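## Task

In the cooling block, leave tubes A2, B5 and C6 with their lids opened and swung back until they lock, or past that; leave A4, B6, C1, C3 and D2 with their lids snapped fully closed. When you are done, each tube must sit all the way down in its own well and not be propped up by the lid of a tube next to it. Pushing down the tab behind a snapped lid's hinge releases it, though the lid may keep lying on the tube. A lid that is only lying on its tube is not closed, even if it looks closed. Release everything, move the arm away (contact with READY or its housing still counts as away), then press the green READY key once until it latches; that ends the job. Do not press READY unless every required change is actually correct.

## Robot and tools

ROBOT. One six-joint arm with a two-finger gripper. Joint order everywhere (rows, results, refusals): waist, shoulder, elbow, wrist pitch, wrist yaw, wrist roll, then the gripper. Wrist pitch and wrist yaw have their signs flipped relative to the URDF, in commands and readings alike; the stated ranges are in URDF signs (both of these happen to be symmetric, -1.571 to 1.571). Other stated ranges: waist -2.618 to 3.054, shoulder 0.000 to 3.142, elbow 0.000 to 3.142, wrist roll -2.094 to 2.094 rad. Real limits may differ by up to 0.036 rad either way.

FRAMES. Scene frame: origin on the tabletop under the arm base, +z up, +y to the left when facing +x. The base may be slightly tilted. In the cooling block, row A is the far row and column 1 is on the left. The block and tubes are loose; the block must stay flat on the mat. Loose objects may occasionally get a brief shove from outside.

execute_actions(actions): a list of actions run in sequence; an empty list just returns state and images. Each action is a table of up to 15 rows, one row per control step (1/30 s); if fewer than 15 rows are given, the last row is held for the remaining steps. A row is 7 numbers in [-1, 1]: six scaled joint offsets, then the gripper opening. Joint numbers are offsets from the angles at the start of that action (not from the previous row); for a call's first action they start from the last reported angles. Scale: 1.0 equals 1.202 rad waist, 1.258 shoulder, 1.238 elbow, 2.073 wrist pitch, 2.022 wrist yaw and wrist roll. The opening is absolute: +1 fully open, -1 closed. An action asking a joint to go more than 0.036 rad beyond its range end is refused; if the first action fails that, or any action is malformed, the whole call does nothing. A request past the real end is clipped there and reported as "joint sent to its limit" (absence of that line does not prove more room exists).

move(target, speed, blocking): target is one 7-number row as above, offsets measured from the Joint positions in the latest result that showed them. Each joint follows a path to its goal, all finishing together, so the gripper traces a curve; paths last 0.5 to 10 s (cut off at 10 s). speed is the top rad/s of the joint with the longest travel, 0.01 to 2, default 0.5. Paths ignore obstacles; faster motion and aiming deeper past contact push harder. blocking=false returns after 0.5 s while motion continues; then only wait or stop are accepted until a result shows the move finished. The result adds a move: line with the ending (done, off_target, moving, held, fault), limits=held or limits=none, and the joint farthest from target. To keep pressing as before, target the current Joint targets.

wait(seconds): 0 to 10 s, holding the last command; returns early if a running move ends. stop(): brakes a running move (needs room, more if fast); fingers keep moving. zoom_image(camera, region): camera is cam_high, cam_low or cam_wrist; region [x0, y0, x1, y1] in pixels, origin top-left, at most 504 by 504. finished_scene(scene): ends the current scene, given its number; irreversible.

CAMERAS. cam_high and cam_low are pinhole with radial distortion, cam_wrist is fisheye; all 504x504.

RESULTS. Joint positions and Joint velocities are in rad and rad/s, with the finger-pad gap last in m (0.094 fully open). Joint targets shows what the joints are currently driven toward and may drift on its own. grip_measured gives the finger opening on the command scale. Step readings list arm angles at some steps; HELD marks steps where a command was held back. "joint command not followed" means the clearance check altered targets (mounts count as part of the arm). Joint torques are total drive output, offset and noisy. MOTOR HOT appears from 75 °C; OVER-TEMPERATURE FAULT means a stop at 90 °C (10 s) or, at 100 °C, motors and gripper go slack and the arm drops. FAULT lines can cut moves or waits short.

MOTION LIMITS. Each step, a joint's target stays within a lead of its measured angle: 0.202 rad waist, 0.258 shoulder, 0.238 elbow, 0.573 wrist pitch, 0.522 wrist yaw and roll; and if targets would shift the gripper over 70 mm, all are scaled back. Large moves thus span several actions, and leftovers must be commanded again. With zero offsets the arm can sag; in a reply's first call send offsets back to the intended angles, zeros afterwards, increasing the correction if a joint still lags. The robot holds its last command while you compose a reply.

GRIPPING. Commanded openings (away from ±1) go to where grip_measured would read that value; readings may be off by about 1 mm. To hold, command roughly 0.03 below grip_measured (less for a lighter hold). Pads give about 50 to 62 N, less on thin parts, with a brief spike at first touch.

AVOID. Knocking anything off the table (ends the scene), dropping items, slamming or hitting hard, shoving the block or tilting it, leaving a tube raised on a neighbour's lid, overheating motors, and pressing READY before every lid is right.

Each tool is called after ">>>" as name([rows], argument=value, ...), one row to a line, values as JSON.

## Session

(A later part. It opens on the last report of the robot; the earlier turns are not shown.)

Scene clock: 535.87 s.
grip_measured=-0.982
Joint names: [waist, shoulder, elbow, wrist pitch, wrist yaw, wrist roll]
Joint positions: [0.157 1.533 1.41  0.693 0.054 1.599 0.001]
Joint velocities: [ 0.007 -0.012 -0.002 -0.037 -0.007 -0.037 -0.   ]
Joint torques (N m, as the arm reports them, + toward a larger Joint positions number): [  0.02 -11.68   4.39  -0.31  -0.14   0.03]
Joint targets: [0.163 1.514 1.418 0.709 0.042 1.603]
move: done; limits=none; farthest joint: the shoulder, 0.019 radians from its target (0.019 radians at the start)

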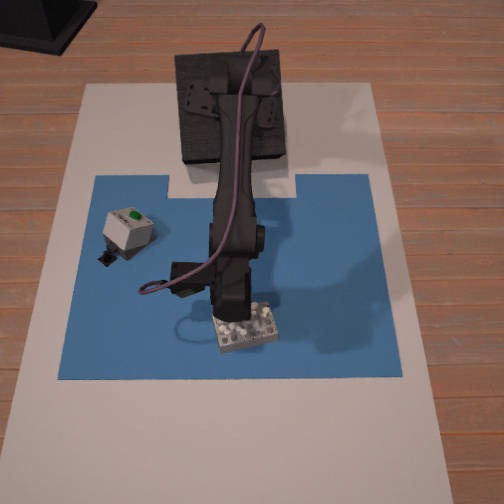

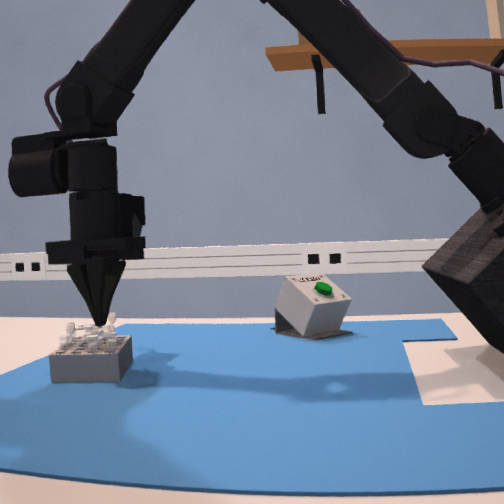

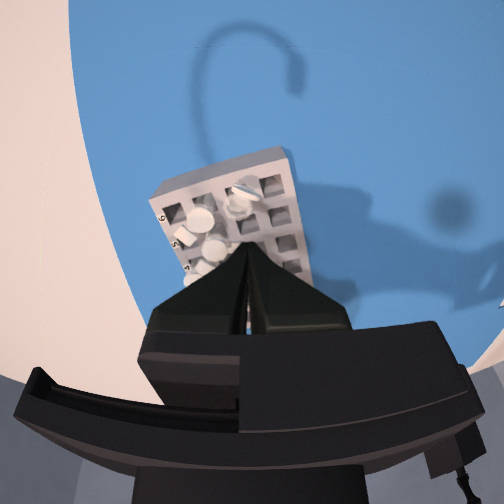

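>>> execute_actions([
  [[0.005,-0.004,0.006,0.0,-0.006,0.002,-1],[0.005,0.002,0.005,0.0,-0.006,0.002,-1],[0.005,0.006,0.004,0.0,-0.006,0.002,-1],[0.005,0.008,0.004,0.0,-0.006,0.002,-1],[0.005,0.010,0.004,0.0,-0.006,0.002,-1],[0.005,0.012,0.004,0.0,-0.006,0.002,-1],[0.005,0.012,0.004,0.0,-0.006,0.002,-1],[0.005,0.012,0.004,0.0,-0.006,0.002,-1],[0.005,0.012,0.004,0.0,-0.006,0.002,-1],[0.005,0.006,0.004,0.0,-0.006,0.002,-1]],
])

>>> zoom_image(camera="cam_wrist", region=[150, 140, 350, 290])

Scene clock: 541.77 s.
grip_measured=-0.982
Joint names: [waist, shoulder, elbow, wrist pitch, wrist yaw, wrist roll]
Joint positions: [0.157 1.54  1.41  0.694 0.054 1.599 0.001]
Joint velocities: [-0.007  0.022 -0.002  0.022  0.022  0.022 -0.001]
Joint torques (N m, as the arm reports them, + toward a larger Joint positions number): [ 0.02 -9.99  4.19 -0.44 -0.14  0.02]
Joint targets: [0.163 1.541 1.415 0.693 0.041 1.603]
Step readings (joint positions):
0: [0.157 1.533 1.410 0.694 0.054 1.599]
1: [0.157 1.533 1.410 0.694 0.054 1.599]
2: [0.157 1.533 1.410 0.694 0.054 1.599]
4: [0.157 1.536 1.410 0.693 0.054 1.599]
8: [0.157 1.540 1.410 0.694 0.054 1.599]
15: Joint positions above

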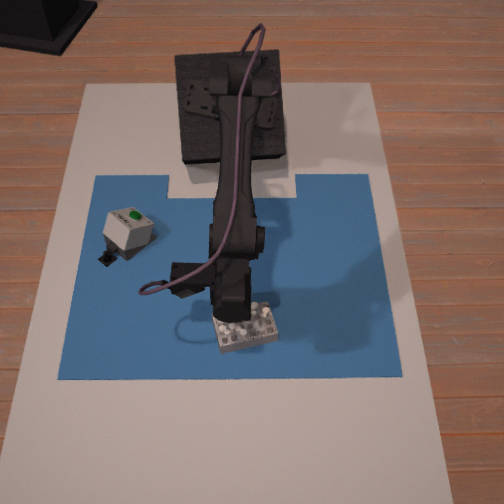

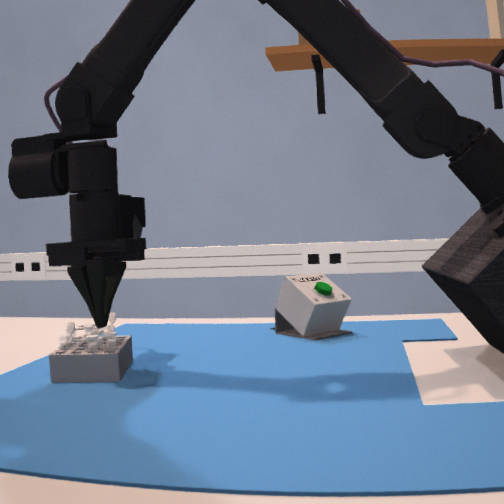

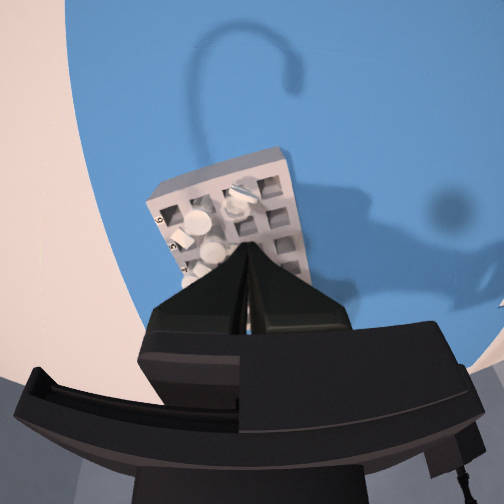

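Region (150, 140, 350, 290) of cam_wrist's 504x504 image, scaled by 2.520, with more detail than that image has; it fills the top 378 rows of this view, and the rest is white.

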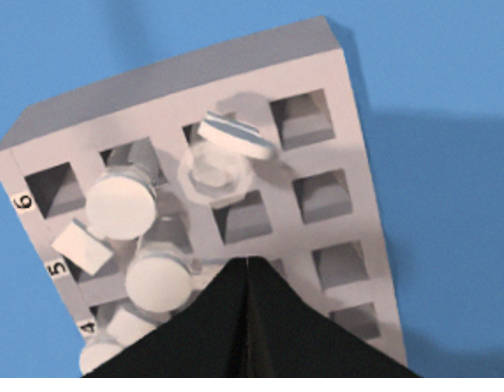

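>>> execute_actions([
  [[0.005,0.008,0.004,-0.005,-0.006,0.002,-1],[0.005,0.015,0.002,-0.005,-0.006,0.002,-1],[0.005,0.021,0.0,-0.005,-0.006,0.002,-1],[0.005,0.026,-0.002,-0.005,-0.006,0.002,-1],[0.005,0.030,-0.004,-0.005,-0.006,0.002,-1],[0.005,0.033,-0.004,-0.005,-0.006,0.002,-1],[0.005,0.036,-0.004,-0.005,-0.006,0.002,-1],[0.005,0.038,-0.004,-0.005,-0.006,0.002,-1],[0.005,0.040,-0.004,-0.005,-0.006,0.002,-1],[0.005,0.040,-0.004,-0.005,-0.006,0.002,-1],[0.005,-0.012,0.006,-0.005,-0.006,0.002,-1],[0.005,-0.012,0.006,-0.005,-0.006,0.002,-1],[0.005,-0.010,0.006,-0.005,-0.006,0.002,-1],[0.005,-0.008,0.006,-0.005,-0.006,0.002,-1],[0.005,-0.006,0.006,-0.005,-0.006,0.002,-1]],
])

>>> zoom_image(camera="cam_wrist", region=[150, 140, 350, 290])

>>> zoom_image(camera="cam_low", region=[40, 290, 150, 370])

Scene clock: 548.50 s.
grip_measured=-0.982
Joint names: [waist, shoulder, elbow, wrist pitch, wrist yaw, wrist roll]
Joint positions: [0.157 1.538 1.41  0.693 0.054 1.599 0.001]
Joint velocities: [-0.002  0.002  0.002 -0.007  0.066  0.051  0.   ]
Joint torques (N m, as the arm reports them, + toward a larger Joint positions number): [  0.02 -10.77   4.4   -0.51  -0.16   0.03]
Joint targets: [0.163 1.532 1.418 0.683 0.041 1.603]
Step readings (joint positions):
0: [0.157 1.540 1.410 0.694 0.054 1.599]
1: [0.157 1.540 1.410 0.694 0.054 1.599]
2: [0.157 1.540 1.410 0.694 0.054 1.599]
4: [0.157 1.541 1.410 0.694 0.054 1.599]
8: [0.157 1.543 1.410 0.694 0.054 1.599]
15: Joint positions above

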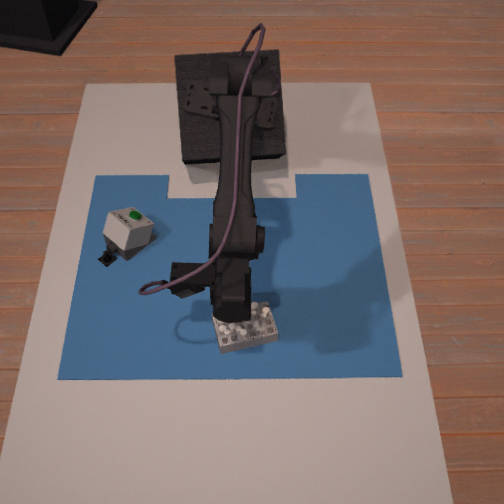

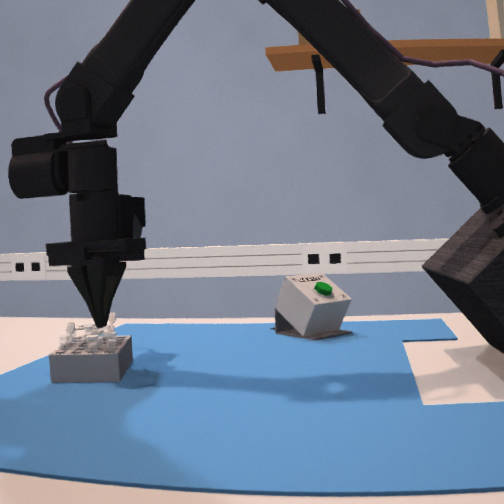

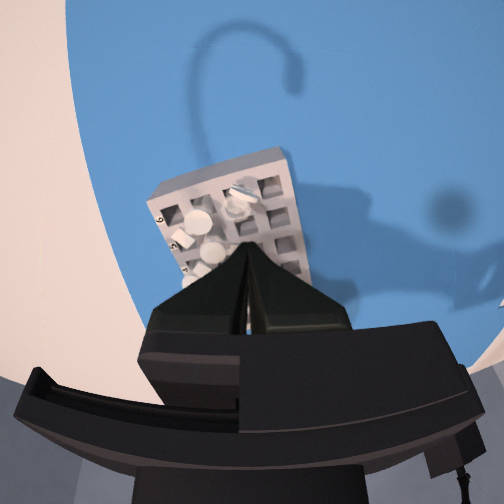

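Region (150, 140, 350, 290) of cam_wrist's 504x504 image, scaled by 2.520, with more detail than that image has; it fills the top 378 rows of this view, and the rest is white.

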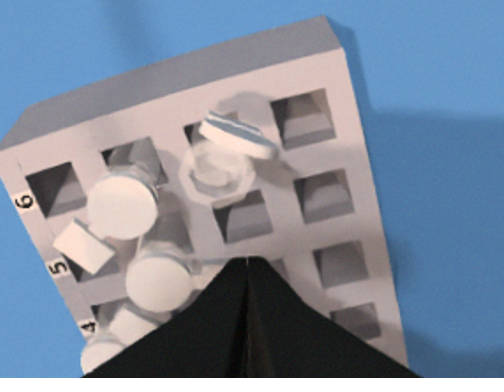

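Region (40, 290, 150, 370) of cam_low's 504x504 image, scaled by 4.582, with more detail than that image has; it fills the top 367 rows of this view, and the rest is white.

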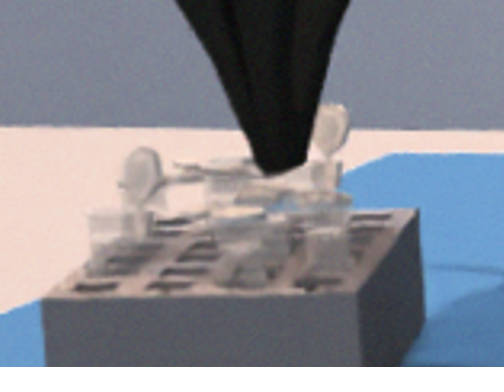

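>>> execute_actions([
  [[0.005,0.010,0.004,-0.005,-0.006,0.002,-1],[0.005,0.020,0.002,-0.005,-0.006,0.002,-1],[0.005,0.028,0.0,-0.005,-0.006,0.002,-1],[0.005,0.034,-0.002,-0.005,-0.006,0.002,-1],[0.005,0.038,-0.004,-0.005,-0.006,0.002,-1],[0.005,0.041,-0.004,-0.005,-0.006,0.002,-1],[0.005,0.043,-0.004,-0.005,-0.006,0.002,-1],[0.005,0.045,-0.004,-0.005,-0.006,0.002,-1],[0.005,0.047,-0.004,-0.005,-0.006,0.002,-1],[0.005,0.047,-0.004,-0.005,-0.006,0.002,-1],[0.005,-0.012,0.006,-0.005,-0.006,0.002,-1],[0.005,-0.012,0.006,-0.005,-0.006,0.002,-1],[0.005,-0.010,0.006,-0.005,-0.006,0.002,-1],[0.005,-0.008,0.006,-0.005,-0.006,0.002,-1],[0.005,-0.006,0.006,-0.005,-0.006,0.002,-1]],
])

>>> zoom_image(camera="cam_wrist", region=[150, 140, 350, 290])

>>> zoom_image(camera="cam_low", region=[40, 290, 150, 370])

Scene clock: 556.13 s.
grip_measured=-0.982
Joint names: [waist, shoulder, elbow, wrist pitch, wrist yaw, wrist roll]
Joint positions: [0.158 1.551 1.41  0.683 0.053 1.599 0.001]
Joint velocities: [-0.012 -0.042  0.007  0.007  0.037  0.037 -0.001]
Joint torques (N m, as the arm reports them, + toward a larger Joint positions number): [ -0.02 -11.55   4.37  -0.42  -0.15   0.03]
Joint targets: [0.163 1.531 1.418 0.683 0.042 1.603]
Step readings (joint positions):
0: [0.157 1.538 1.410 0.693 0.054 1.599]
1: [0.157 1.538 1.410 0.693 0.054 1.599]
2: [0.157 1.540 1.410 0.693 0.054 1.599]
4: [0.157 1.542 1.410 0.694 0.054 1.599]
8: [0.157 1.551 1.410 0.691 0.054 1.599]
15: Joint positions above

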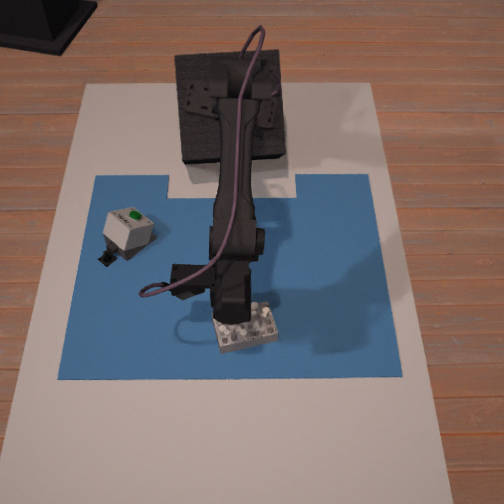

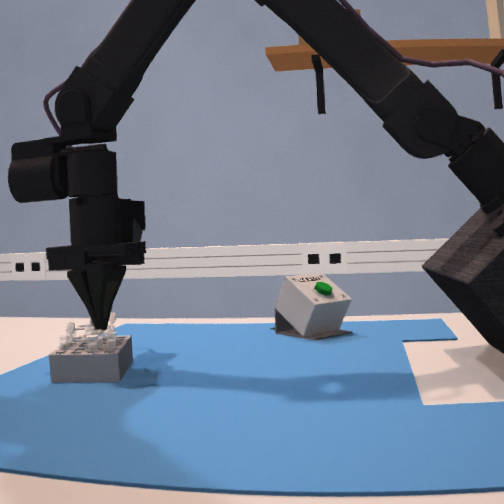

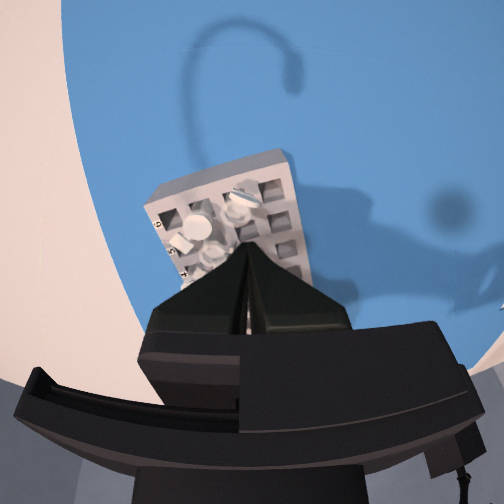

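Region (150, 140, 350, 290) of cam_wrist's 504x504 image, scaled by 2.520, with more detail than that image has; it fills the top 378 rows of this view, and the rest is white.

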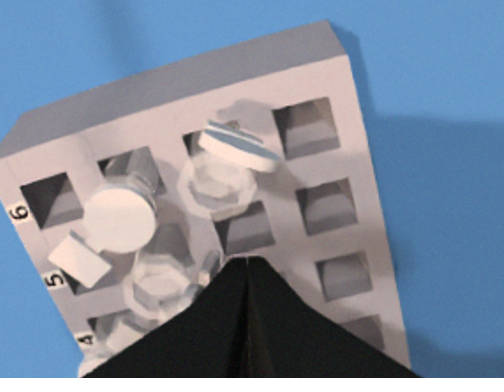

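Region (40, 290, 150, 370) of cam_low's 504x504 image, scaled by 4.582, with more detail than that image has; it fills the top 367 rows of this view, and the rest is white.

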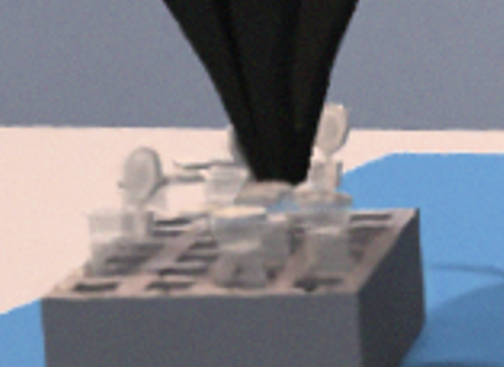

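>>> move(target=[0.004, -0.082, 0.006, 0.043, -0.006, 0.002, -1], speed=0.12)

>>> zoom_image(camera="cam_wrist", region=[150, 140, 350, 290])

>>> zoom_image(camera="cam_low", region=[40, 290, 150, 370])

Scene clock: 562.13 s.
grip_measured=-0.982
Joint names: [waist, shoulder, elbow, wrist pitch, wrist yaw, wrist roll]
Joint positions: [0.158 1.478 1.41  0.757 0.055 1.599 0.001]
Joint velocities: [ 0.012 -0.007 -0.012  0.007  0.022 -0.022 -0.001]
Joint torques (N m, as the arm reports them, + toward a larger Joint positions number): [ -0.01 -12.37   4.48  -0.31  -0.17   0.02]
Joint targets: [0.163 1.448 1.418 0.772 0.041 1.603]
move: off_target; limits=none; farthest joint: the shoulder, 0.030 radians from its target (0.103 radians at the start)

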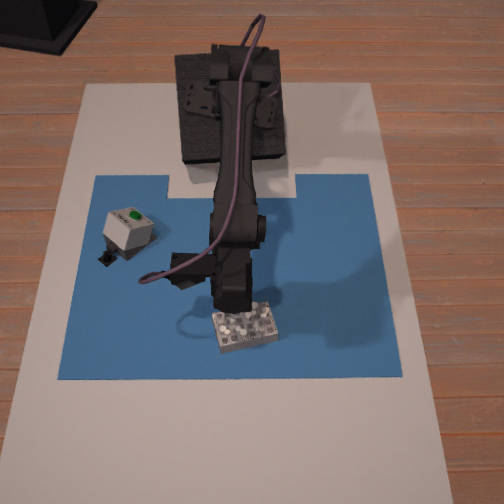

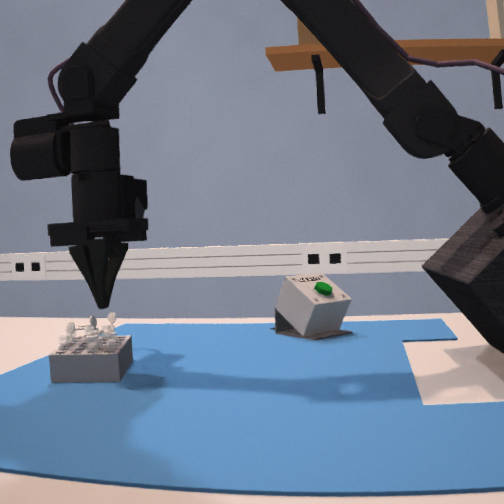

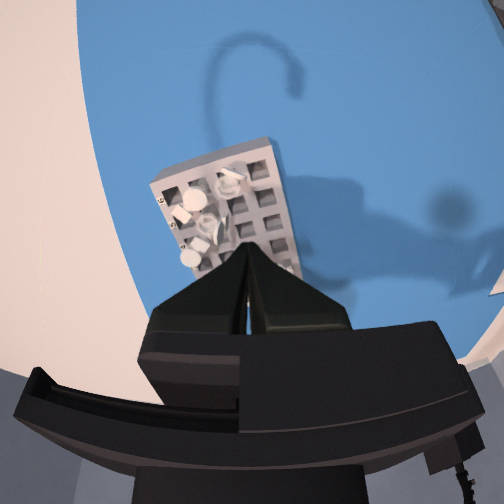

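Region (150, 140, 350, 290) of cam_wrist's 504x504 image, scaled by 2.520, with more detail than that image has; it fills the top 378 rows of this view, and the rest is white.

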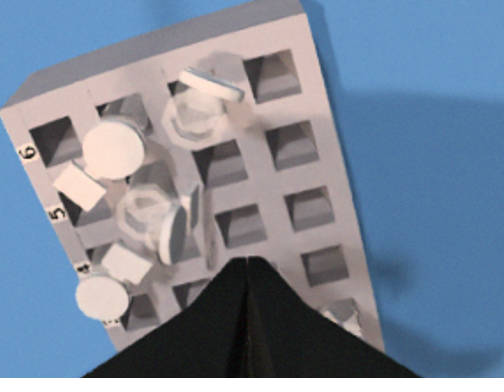

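Region (40, 290, 150, 370) of cam_low's 504x504 image, scaled by 4.582, with more detail than that image has; it fills the top 367 rows of this view, and the rest is white.

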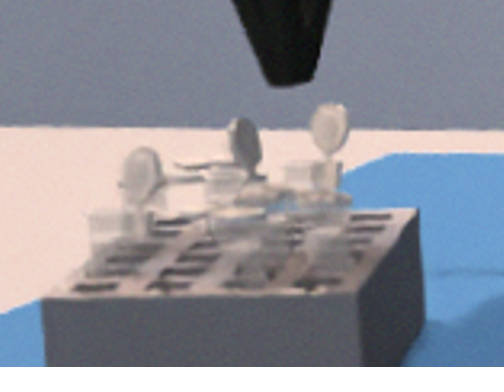

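>>> move(target=[0.004, -0.015, 0.006, -0.0487, -0.0173, 0.002, -1], speed=0.15)

>>> zoom_image(camera="cam_wrist", region=[150, 140, 350, 290])

Scene clock: 575.67 s.
grip_measured=-0.982
Joint names: [waist, shoulder, elbow, wrist pitch, wrist yaw, wrist roll]
Joint positions: [0.158 1.478 1.41  0.665 0.039 1.599 0.001]
Joint velocities: [ 0.007  0.007 -0.002 -0.022  0.022  0.022  0.   ]
Joint torques (N m, as the arm reports them, + toward a larger Joint positions number): [ -0.05 -11.59   4.63  -0.64  -0.22   0.03]
Joint targets: [0.163 1.459 1.418 0.655 0.020 1.603]
move: done; limits=none; farthest joint: the shoulder, 0.019 radians from its target (0.019 radians at the start)

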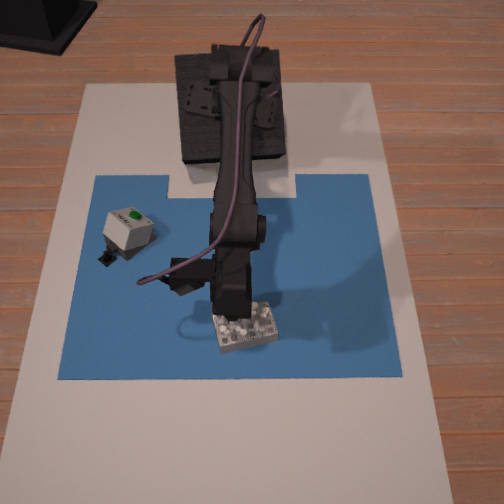

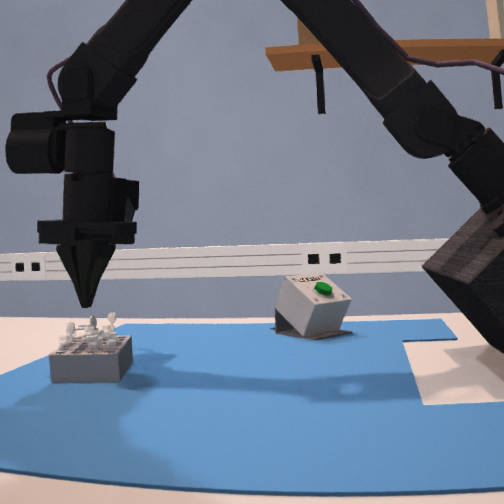

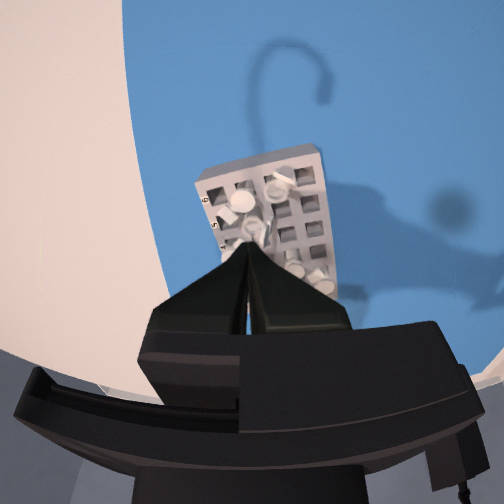

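Region (150, 140, 350, 290) of cam_wrist's 504x504 image, scaled by 2.520, with more detail than that image has; it fills the top 378 rows of this view, and the rest is white.

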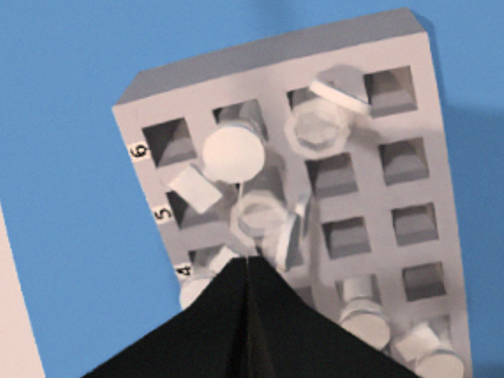

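>>> move(target=[0.004, 0.028, 0.006, -0.025, -0.007, 0.035, -1], speed=0.1)

>>> zoom_image(camera="cam_wrist", region=[150, 140, 350, 290])

>>> zoom_image(camera="cam_low", region=[40, 290, 150, 370])

Scene clock: 592.03 s.
grip_measured=-0.982
Joint names: [waist, shoulder, elbow, wrist pitch, wrist yaw, wrist roll]
Joint positions: [0.158 1.519 1.41  0.623 0.04  1.665 0.001]
Joint velocities: [-0.002  0.007 -0.007  0.037  0.007 -0.007 -0.001]
Joint torques (N m, as the arm reports them, + toward a larger Joint positions number): [ -0.07 -10.67   4.53  -0.65  -0.18   0.03]
Joint targets: [0.163 1.513 1.418 0.614 0.025 1.670]
move: done; limits=none; farthest joint: the wrist yaw, 0.015 radians from its target (0.013 radians at the start)

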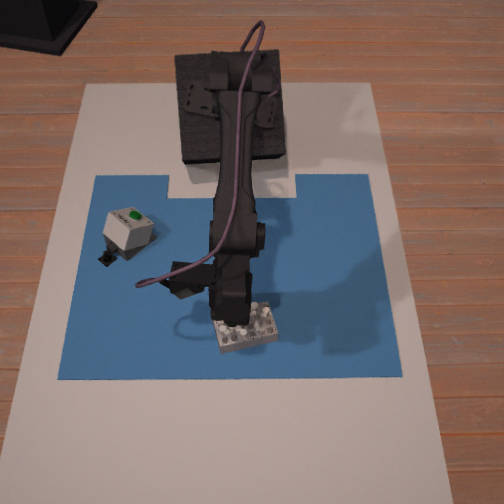

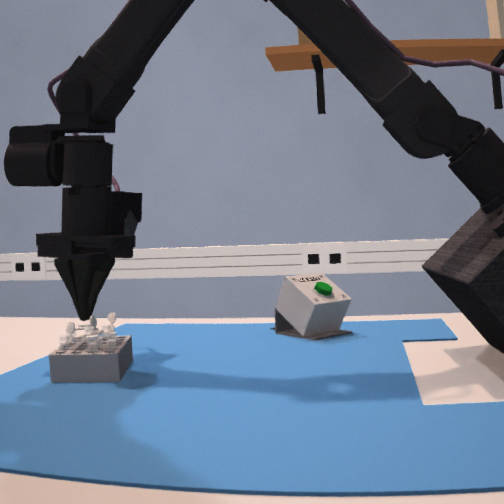

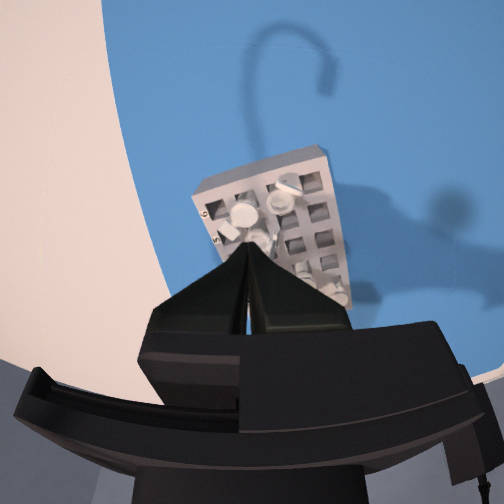

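Region (150, 140, 350, 290) of cam_wrist's 504x504 image, scaled by 2.520, with more detail than that image has; it fills the top 378 rows of this view, and the rest is white.

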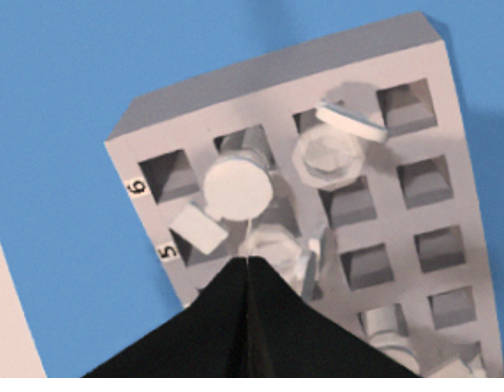

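Region (40, 290, 150, 370) of cam_low's 504x504 image, scaled by 4.582, with more detail than that image has; it fills the top 367 rows of this view, and the rest is white.

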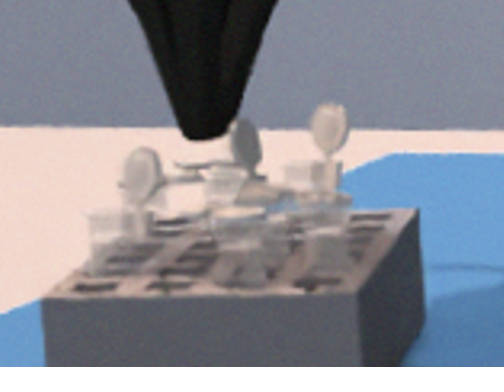

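>>> execute_actions([
  [[0.004,0.0,0.006,0.0,-0.007,0.002,-1],[0.004,0.002,0.006,0.0,-0.007,0.002,-1],[0.004,0.004,0.006,0.0,-0.007,0.002,-1],[0.004,0.005,0.006,0.0,-0.007,0.002,-1],[0.004,0.003,0.006,0.0,-0.007,0.002,-1],[0.004,0.0,0.006,0.0,-0.007,0.002,-1],[0.004,0.0,0.006,0.0,-0.007,0.002,-1],[0.004,-0.006,0.006,0.0,-0.007,0.002,-1]],
])

>>> zoom_image(camera="cam_low", region=[40, 290, 150, 370])

Scene clock: 604.13 s.
grip_measured=-0.982
Joint names: [waist, shoulder, elbow, wrist pitch, wrist yaw, wrist roll]
Joint positions: [0.158 1.526 1.41  0.623 0.04  1.665 0.001]
Joint velocities: [-0.012 -0.007 -0.007 -0.022  0.022  0.007 -0.   ]
Joint torques (N m, as the arm reports them, + toward a larger Joint positions number): [ -0.06 -11.58   4.58  -0.55  -0.18   0.02]
Joint targets: [0.163 1.511 1.418 0.623 0.026 1.669]
Step readings (joint positions):
0: [0.158 1.519 1.410 0.623 0.040 1.665]
1: [0.158 1.519 1.410 0.623 0.040 1.665]
2: [0.158 1.519 1.410 0.623 0.040 1.665]
4: [0.158 1.521 1.410 0.623 0.040 1.665]
8: [0.158 1.526 1.410 0.623 0.040 1.665]
15: Joint positions above

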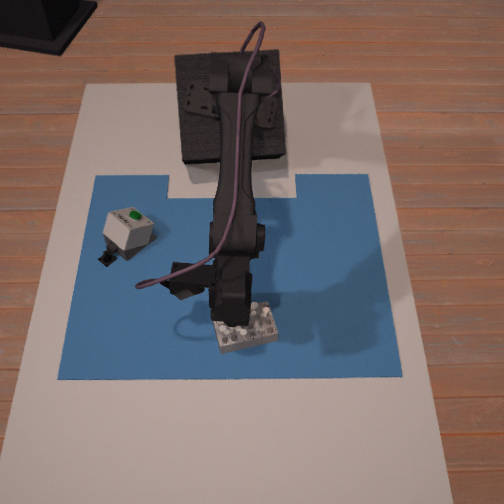

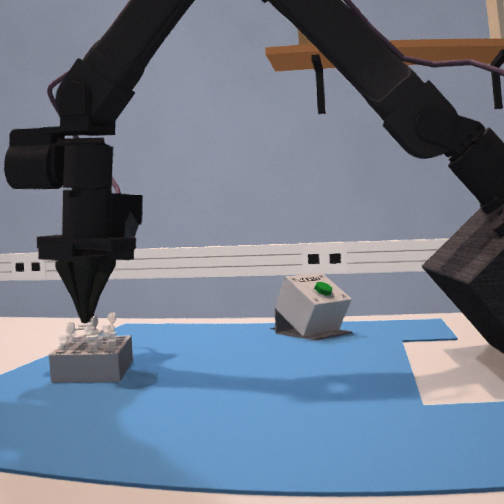

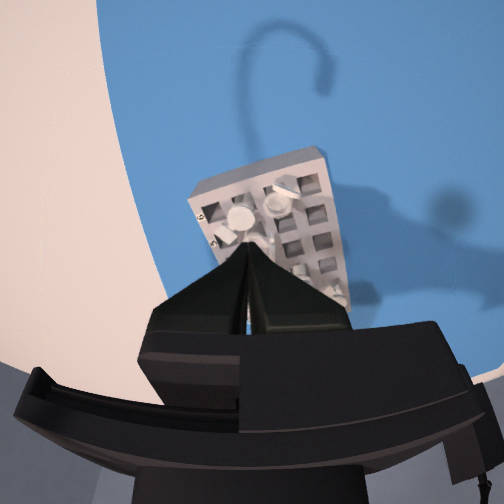

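Region (40, 290, 150, 370) of cam_low's 504x504 image, scaled by 4.582, with more detail than that image has; it fills the top 367 rows of this view, and the rest is white.

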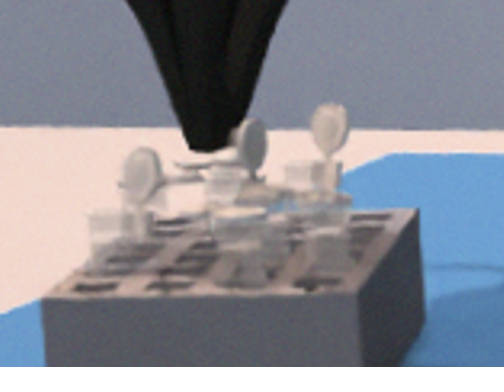

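>>> execute_actions([
  [[0.004,-0.012,0.006,0.004,-0.007,0.002,-0.96],[0.004,-0.012,0.006,0.005,-0.007,0.002,-0.94],[0.004,-0.012,0.006,0.006,-0.007,0.002,-0.92],[0.004,-0.012,0.006,0.006,-0.007,0.002,-0.90],[0.004,-0.012,0.006,0.006,-0.007,0.002,-0.88],[0.004,-0.012,0.006,0.006,-0.007,0.002,-0.86],[0.004,-0.012,0.006,0.006,-0.007,0.002,-0.84],[0.004,-0.012,0.006,0.006,-0.007,0.002,-0.82],[0.004,-0.012,0.006,0.006,-0.007,0.002,-0.80],[0.004,-0.012,0.006,0.006,-0.007,0.002,-0.79],[0.004,-0.012,0.006,0.006,-0.007,0.002,-0.78],[0.004,-0.012,0.006,0.006,-0.007,0.002,-0.77],[0.004,-0.012,0.006,0.006,-0.007,0.002,-0.76],[0.004,-0.012,0.006,0.006,-0.007,0.002,-0.75],[0.004,-0.012,0.006,0.006,-0.007,0.002,-0.75]],
])

>>> zoom_image(camera="cam_low", region=[40, 290, 150, 370])

>>> zoom_image(camera="cam_wrist", region=[150, 140, 350, 290])

Scene clock: 613.33 s.
grip_measured=-0.753
Joint names: [waist, shoulder, elbow, wrist pitch, wrist yaw, wrist roll]
Joint positions: [0.158 1.526 1.41  0.621 0.04  1.665 0.012]
Joint velocities: [ 0.012 -0.007  0.002 -0.022  0.095  0.022  0.003]
Joint torques (N m, as the arm reports them, + toward a larger Joint positions number): [ -0.06 -11.43   4.38  -0.44  -0.17   0.03]
Joint targets: [0.163 1.511 1.418 0.635 0.026 1.669]
Step readings (joint positions):
0: [0.158 1.526 1.410 0.623 0.040 1.665]
1: [0.158 1.526 1.410 0.623 0.040 1.665]
2: [0.158 1.526 1.410 0.623 0.040 1.665]
4: [0.158 1.526 1.410 0.623 0.040 1.665]
8: [0.158 1.526 1.410 0.623 0.040 1.665]
15: Joint positions above

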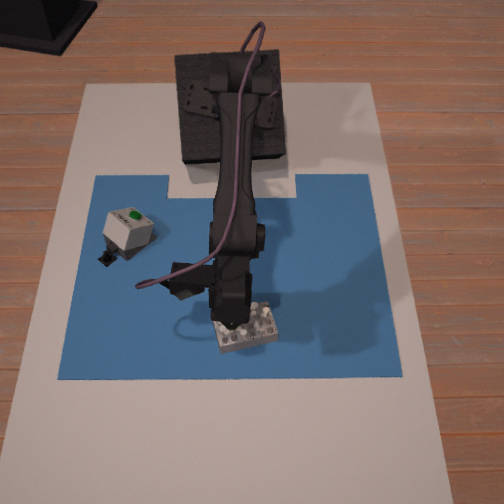

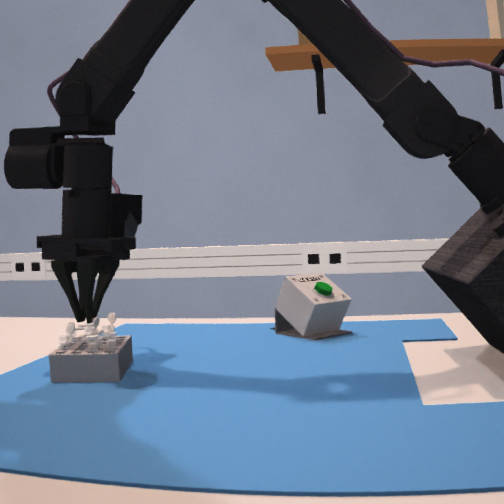

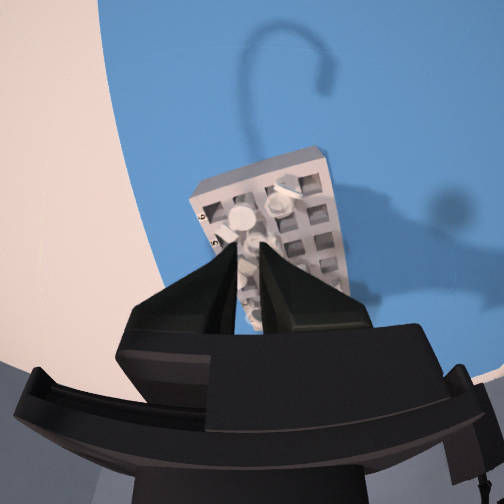

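Region (40, 290, 150, 370) of cam_low's 504x504 image, scaled by 4.582, with more detail than that image has; it fills the top 367 rows of this view, and the rest is white.

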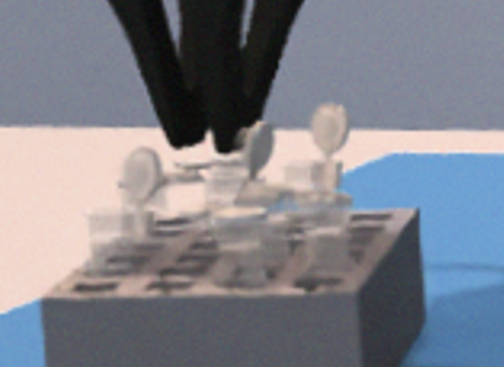

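Region (150, 140, 350, 290) of cam_wrist's 504x504 image, scaled by 2.520, with more detail than that image has; it fills the top 378 rows of this view, and the rest is white.

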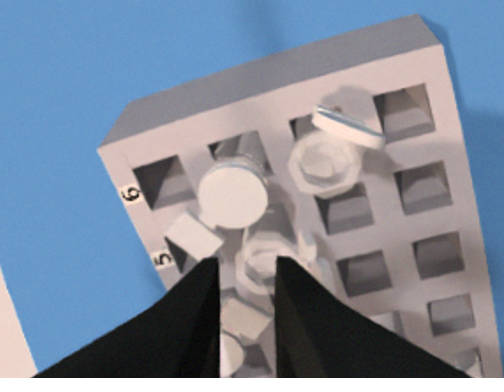

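>>> execute_actions([
  [[0.004,-0.012,0.006,0.008,-0.007,0.002,-0.75],[0.004,-0.012,0.006,0.010,-0.007,0.002,-0.75],[0.004,-0.012,0.006,0.012,-0.007,0.002,-0.745],[0.004,-0.012,0.006,0.014,-0.007,0.002,-0.74],[0.004,-0.012,0.006,0.016,-0.007,0.002,-0.735],[0.004,-0.012,0.006,0.018,-0.007,0.002,-0.73],[0.004,-0.012,0.006,0.020,-0.007,0.002,-0.725],[0.004,-0.012,0.006,0.022,-0.007,0.002,-0.72],[0.004,-0.012,0.006,0.024,-0.007,0.002,-0.72],[0.004,-0.012,0.006,0.025,-0.007,0.002,-0.72]],
])

>>> zoom_image(camera="cam_low", region=[40, 290, 150, 370])

>>> zoom_image(camera="cam_wrist", region=[150, 140, 350, 290])

Scene clock: 622.13 s.
grip_measured=-0.722
Joint names: [waist, shoulder, elbow, wrist pitch, wrist yaw, wrist roll]
Joint positions: [0.158 1.526 1.41  0.621 0.039 1.665 0.013]
Joint velocities: [-0.012 -0.007 -0.002  0.022  0.007 -0.051 -0.   ]
Joint torques (N m, as the arm reports them, + toward a larger Joint positions number): [ -0.09 -11.46   4.53  -0.08  -0.18   0.04]
Joint targets: [0.163 1.511 1.418 0.673 0.026 1.669]
Step readings (joint positions):
0: [0.158 1.526 1.410 0.621 0.040 1.665]
1: [0.158 1.526 1.410 0.621 0.040 1.665]
2: [0.158 1.526 1.410 0.621 0.040 1.665]
4: [0.158 1.526 1.410 0.621 0.040 1.665]
8: [0.158 1.526 1.410 0.621 0.039 1.665]
15: Joint positions above

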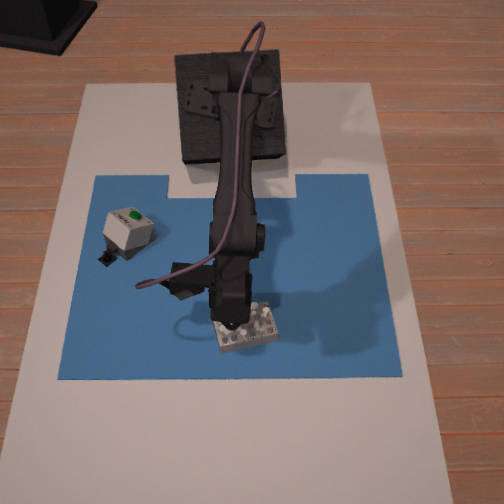

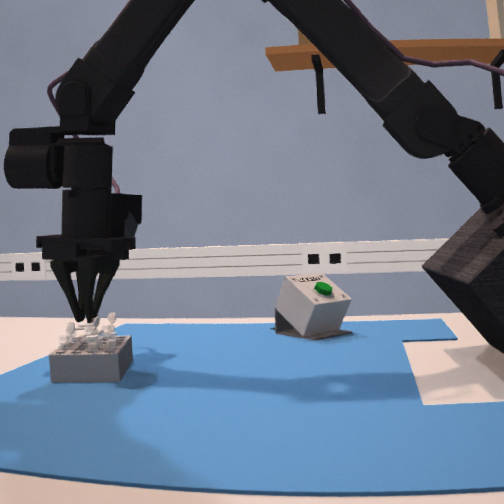

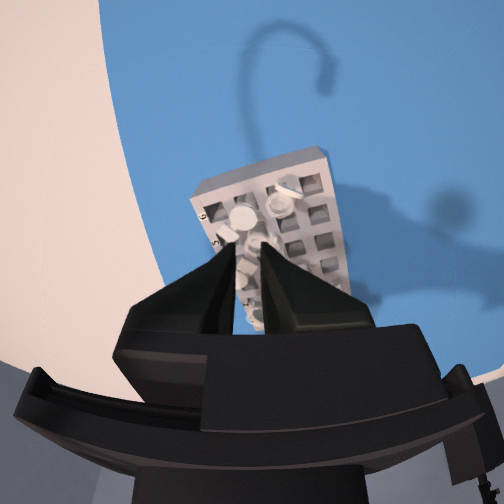

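Region (40, 290, 150, 370) of cam_low's 504x504 image, scaled by 4.582, with more detail than that image has; it fills the top 367 rows of this view, and the rest is white.

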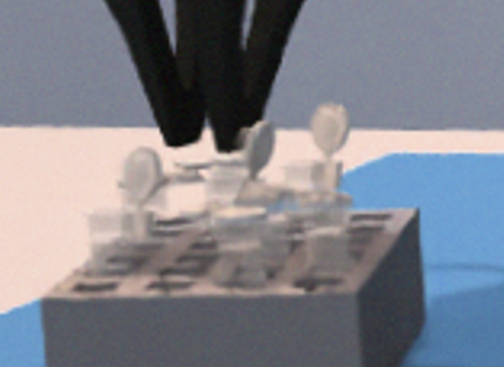

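Region (150, 140, 350, 290) of cam_wrist's 504x504 image, scaled by 2.520, with more detail than that image has; it fills the top 378 rows of this view, and the rest is white.

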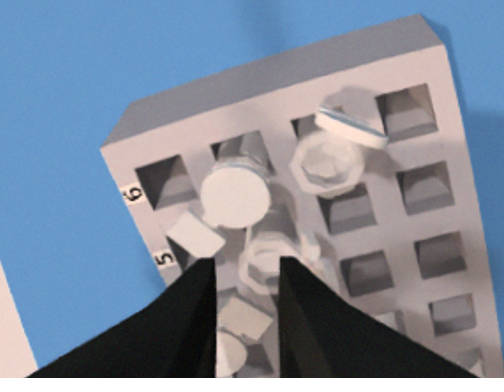

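>>> execute_actions([
  [[0.004,-0.012,0.006,0.010,-0.007,0.002,-0.74],[0.004,-0.012,0.006,0.002,-0.007,0.002,-0.78],[0.004,-0.012,0.006,0.0,-0.007,0.002,-0.82],[0.004,-0.012,0.006,0.0,-0.007,0.002,-0.86],[0.004,-0.012,0.006,0.0,-0.007,0.002,-0.90],[0.004,-0.012,0.006,0.0,-0.007,0.002,-0.95],[0.004,-0.012,0.006,0.0,-0.007,0.002,-1]],
])

>>> move(target=[0.05, -0.21, -0.18, 0.052, -0.028, -0.92, -1], speed=1.0)

>>> zoom_image(camera="cam_low", region=[40, 290, 150, 370])

>>> zoom_image(camera="cam_wrist", region=[120, 30, 380, 250])

Scene clock: 629.27 s.
grip_measured=-0.981
Joint names: [waist, shoulder, elbow, wrist pitch, wrist yaw, wrist roll]
Joint positions: [0.158 1.526 1.41  0.62  0.039 1.665 0.001]
Joint velocities: [ 0.012  0.002  0.002 -0.022  0.007  0.022 -0.001]
Joint torques (N m, as the arm reports them, + toward a larger Joint positions number): [ -0.06 -11.43   4.65  -0.58  -0.17   0.03]
Joint targets: [0.163 1.511 1.418 0.621 0.025 1.669]
Step readings (joint positions):
0: [0.158 1.526 1.410 0.621 0.039 1.665]
1: [0.158 1.526 1.410 0.620 0.039 1.665]
2: [0.158 1.526 1.410 0.620 0.039 1.665]
4: [0.158 1.526 1.410 0.620 0.039 1.665]
8: [0.158 1.526 1.410 0.620 0.039 1.665]
15: Joint positions above

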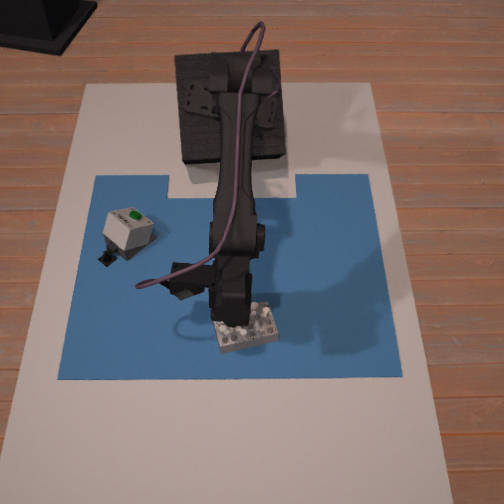

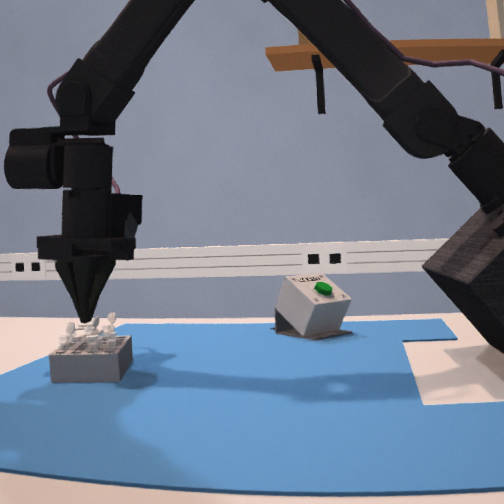

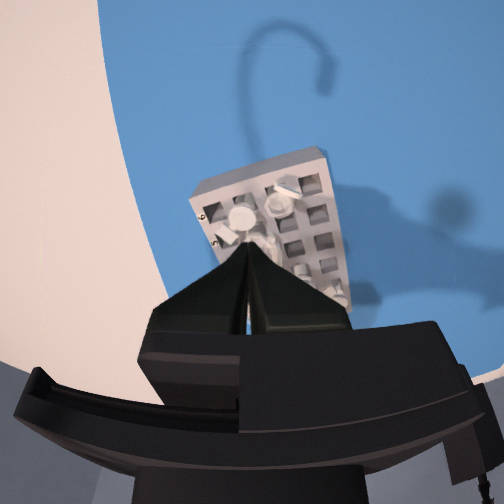

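Scene clock: 632.07 s.
grip_measured=-0.982
Joint names: [waist, shoulder, elbow, wrist pitch, wrist yaw, wrist roll]
Joint positions: [ 0.208  1.293  1.195  0.722 -0.011 -0.189  0.001]
Joint velocities: [-0.007  0.002  0.007 -0.022  0.007 -0.037 -0.001]
Joint torques (N m, as the arm reports them, + toward a larger Joint positions number): [  0.68 -11.06   3.32  -0.39  -0.12  -0.1 ]
Joint targets: [0.218 1.262 1.188 0.728 -0.017 -0.195]
move: off_target; limits=none; farthest joint: the shoulder, 0.031 radians from its target (0.264 radians at the start)

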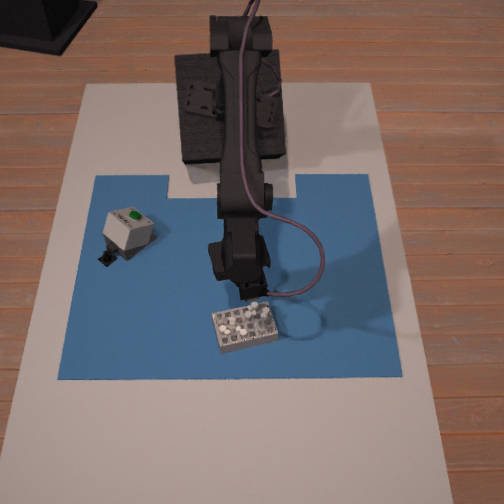

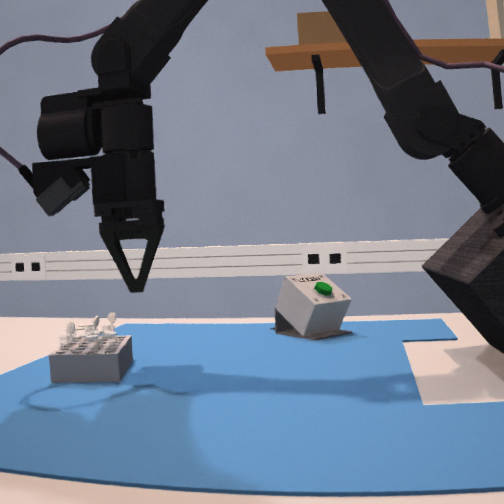

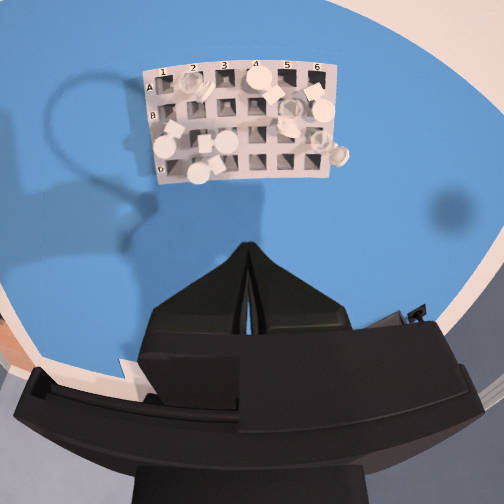

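Region (40, 290, 150, 370) of cam_low's 504x504 image, scaled by 4.582, with more detail than that image has; it fills the top 367 rows of this view, and the rest is white.

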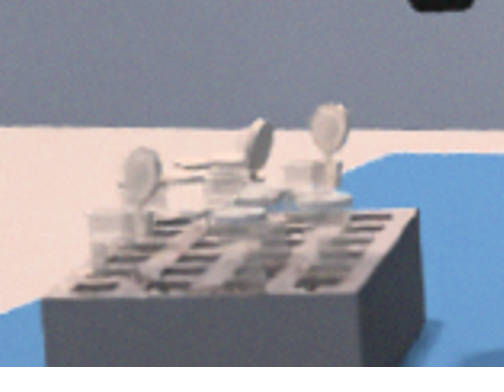

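Region (120, 30, 380, 250) of cam_wrist's 504x504 image, scaled by 1.938, with more detail than that image has; it fills the top 426 rows of this view, and the rest is white.

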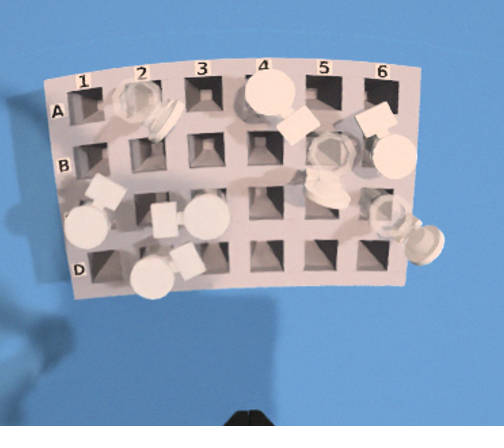

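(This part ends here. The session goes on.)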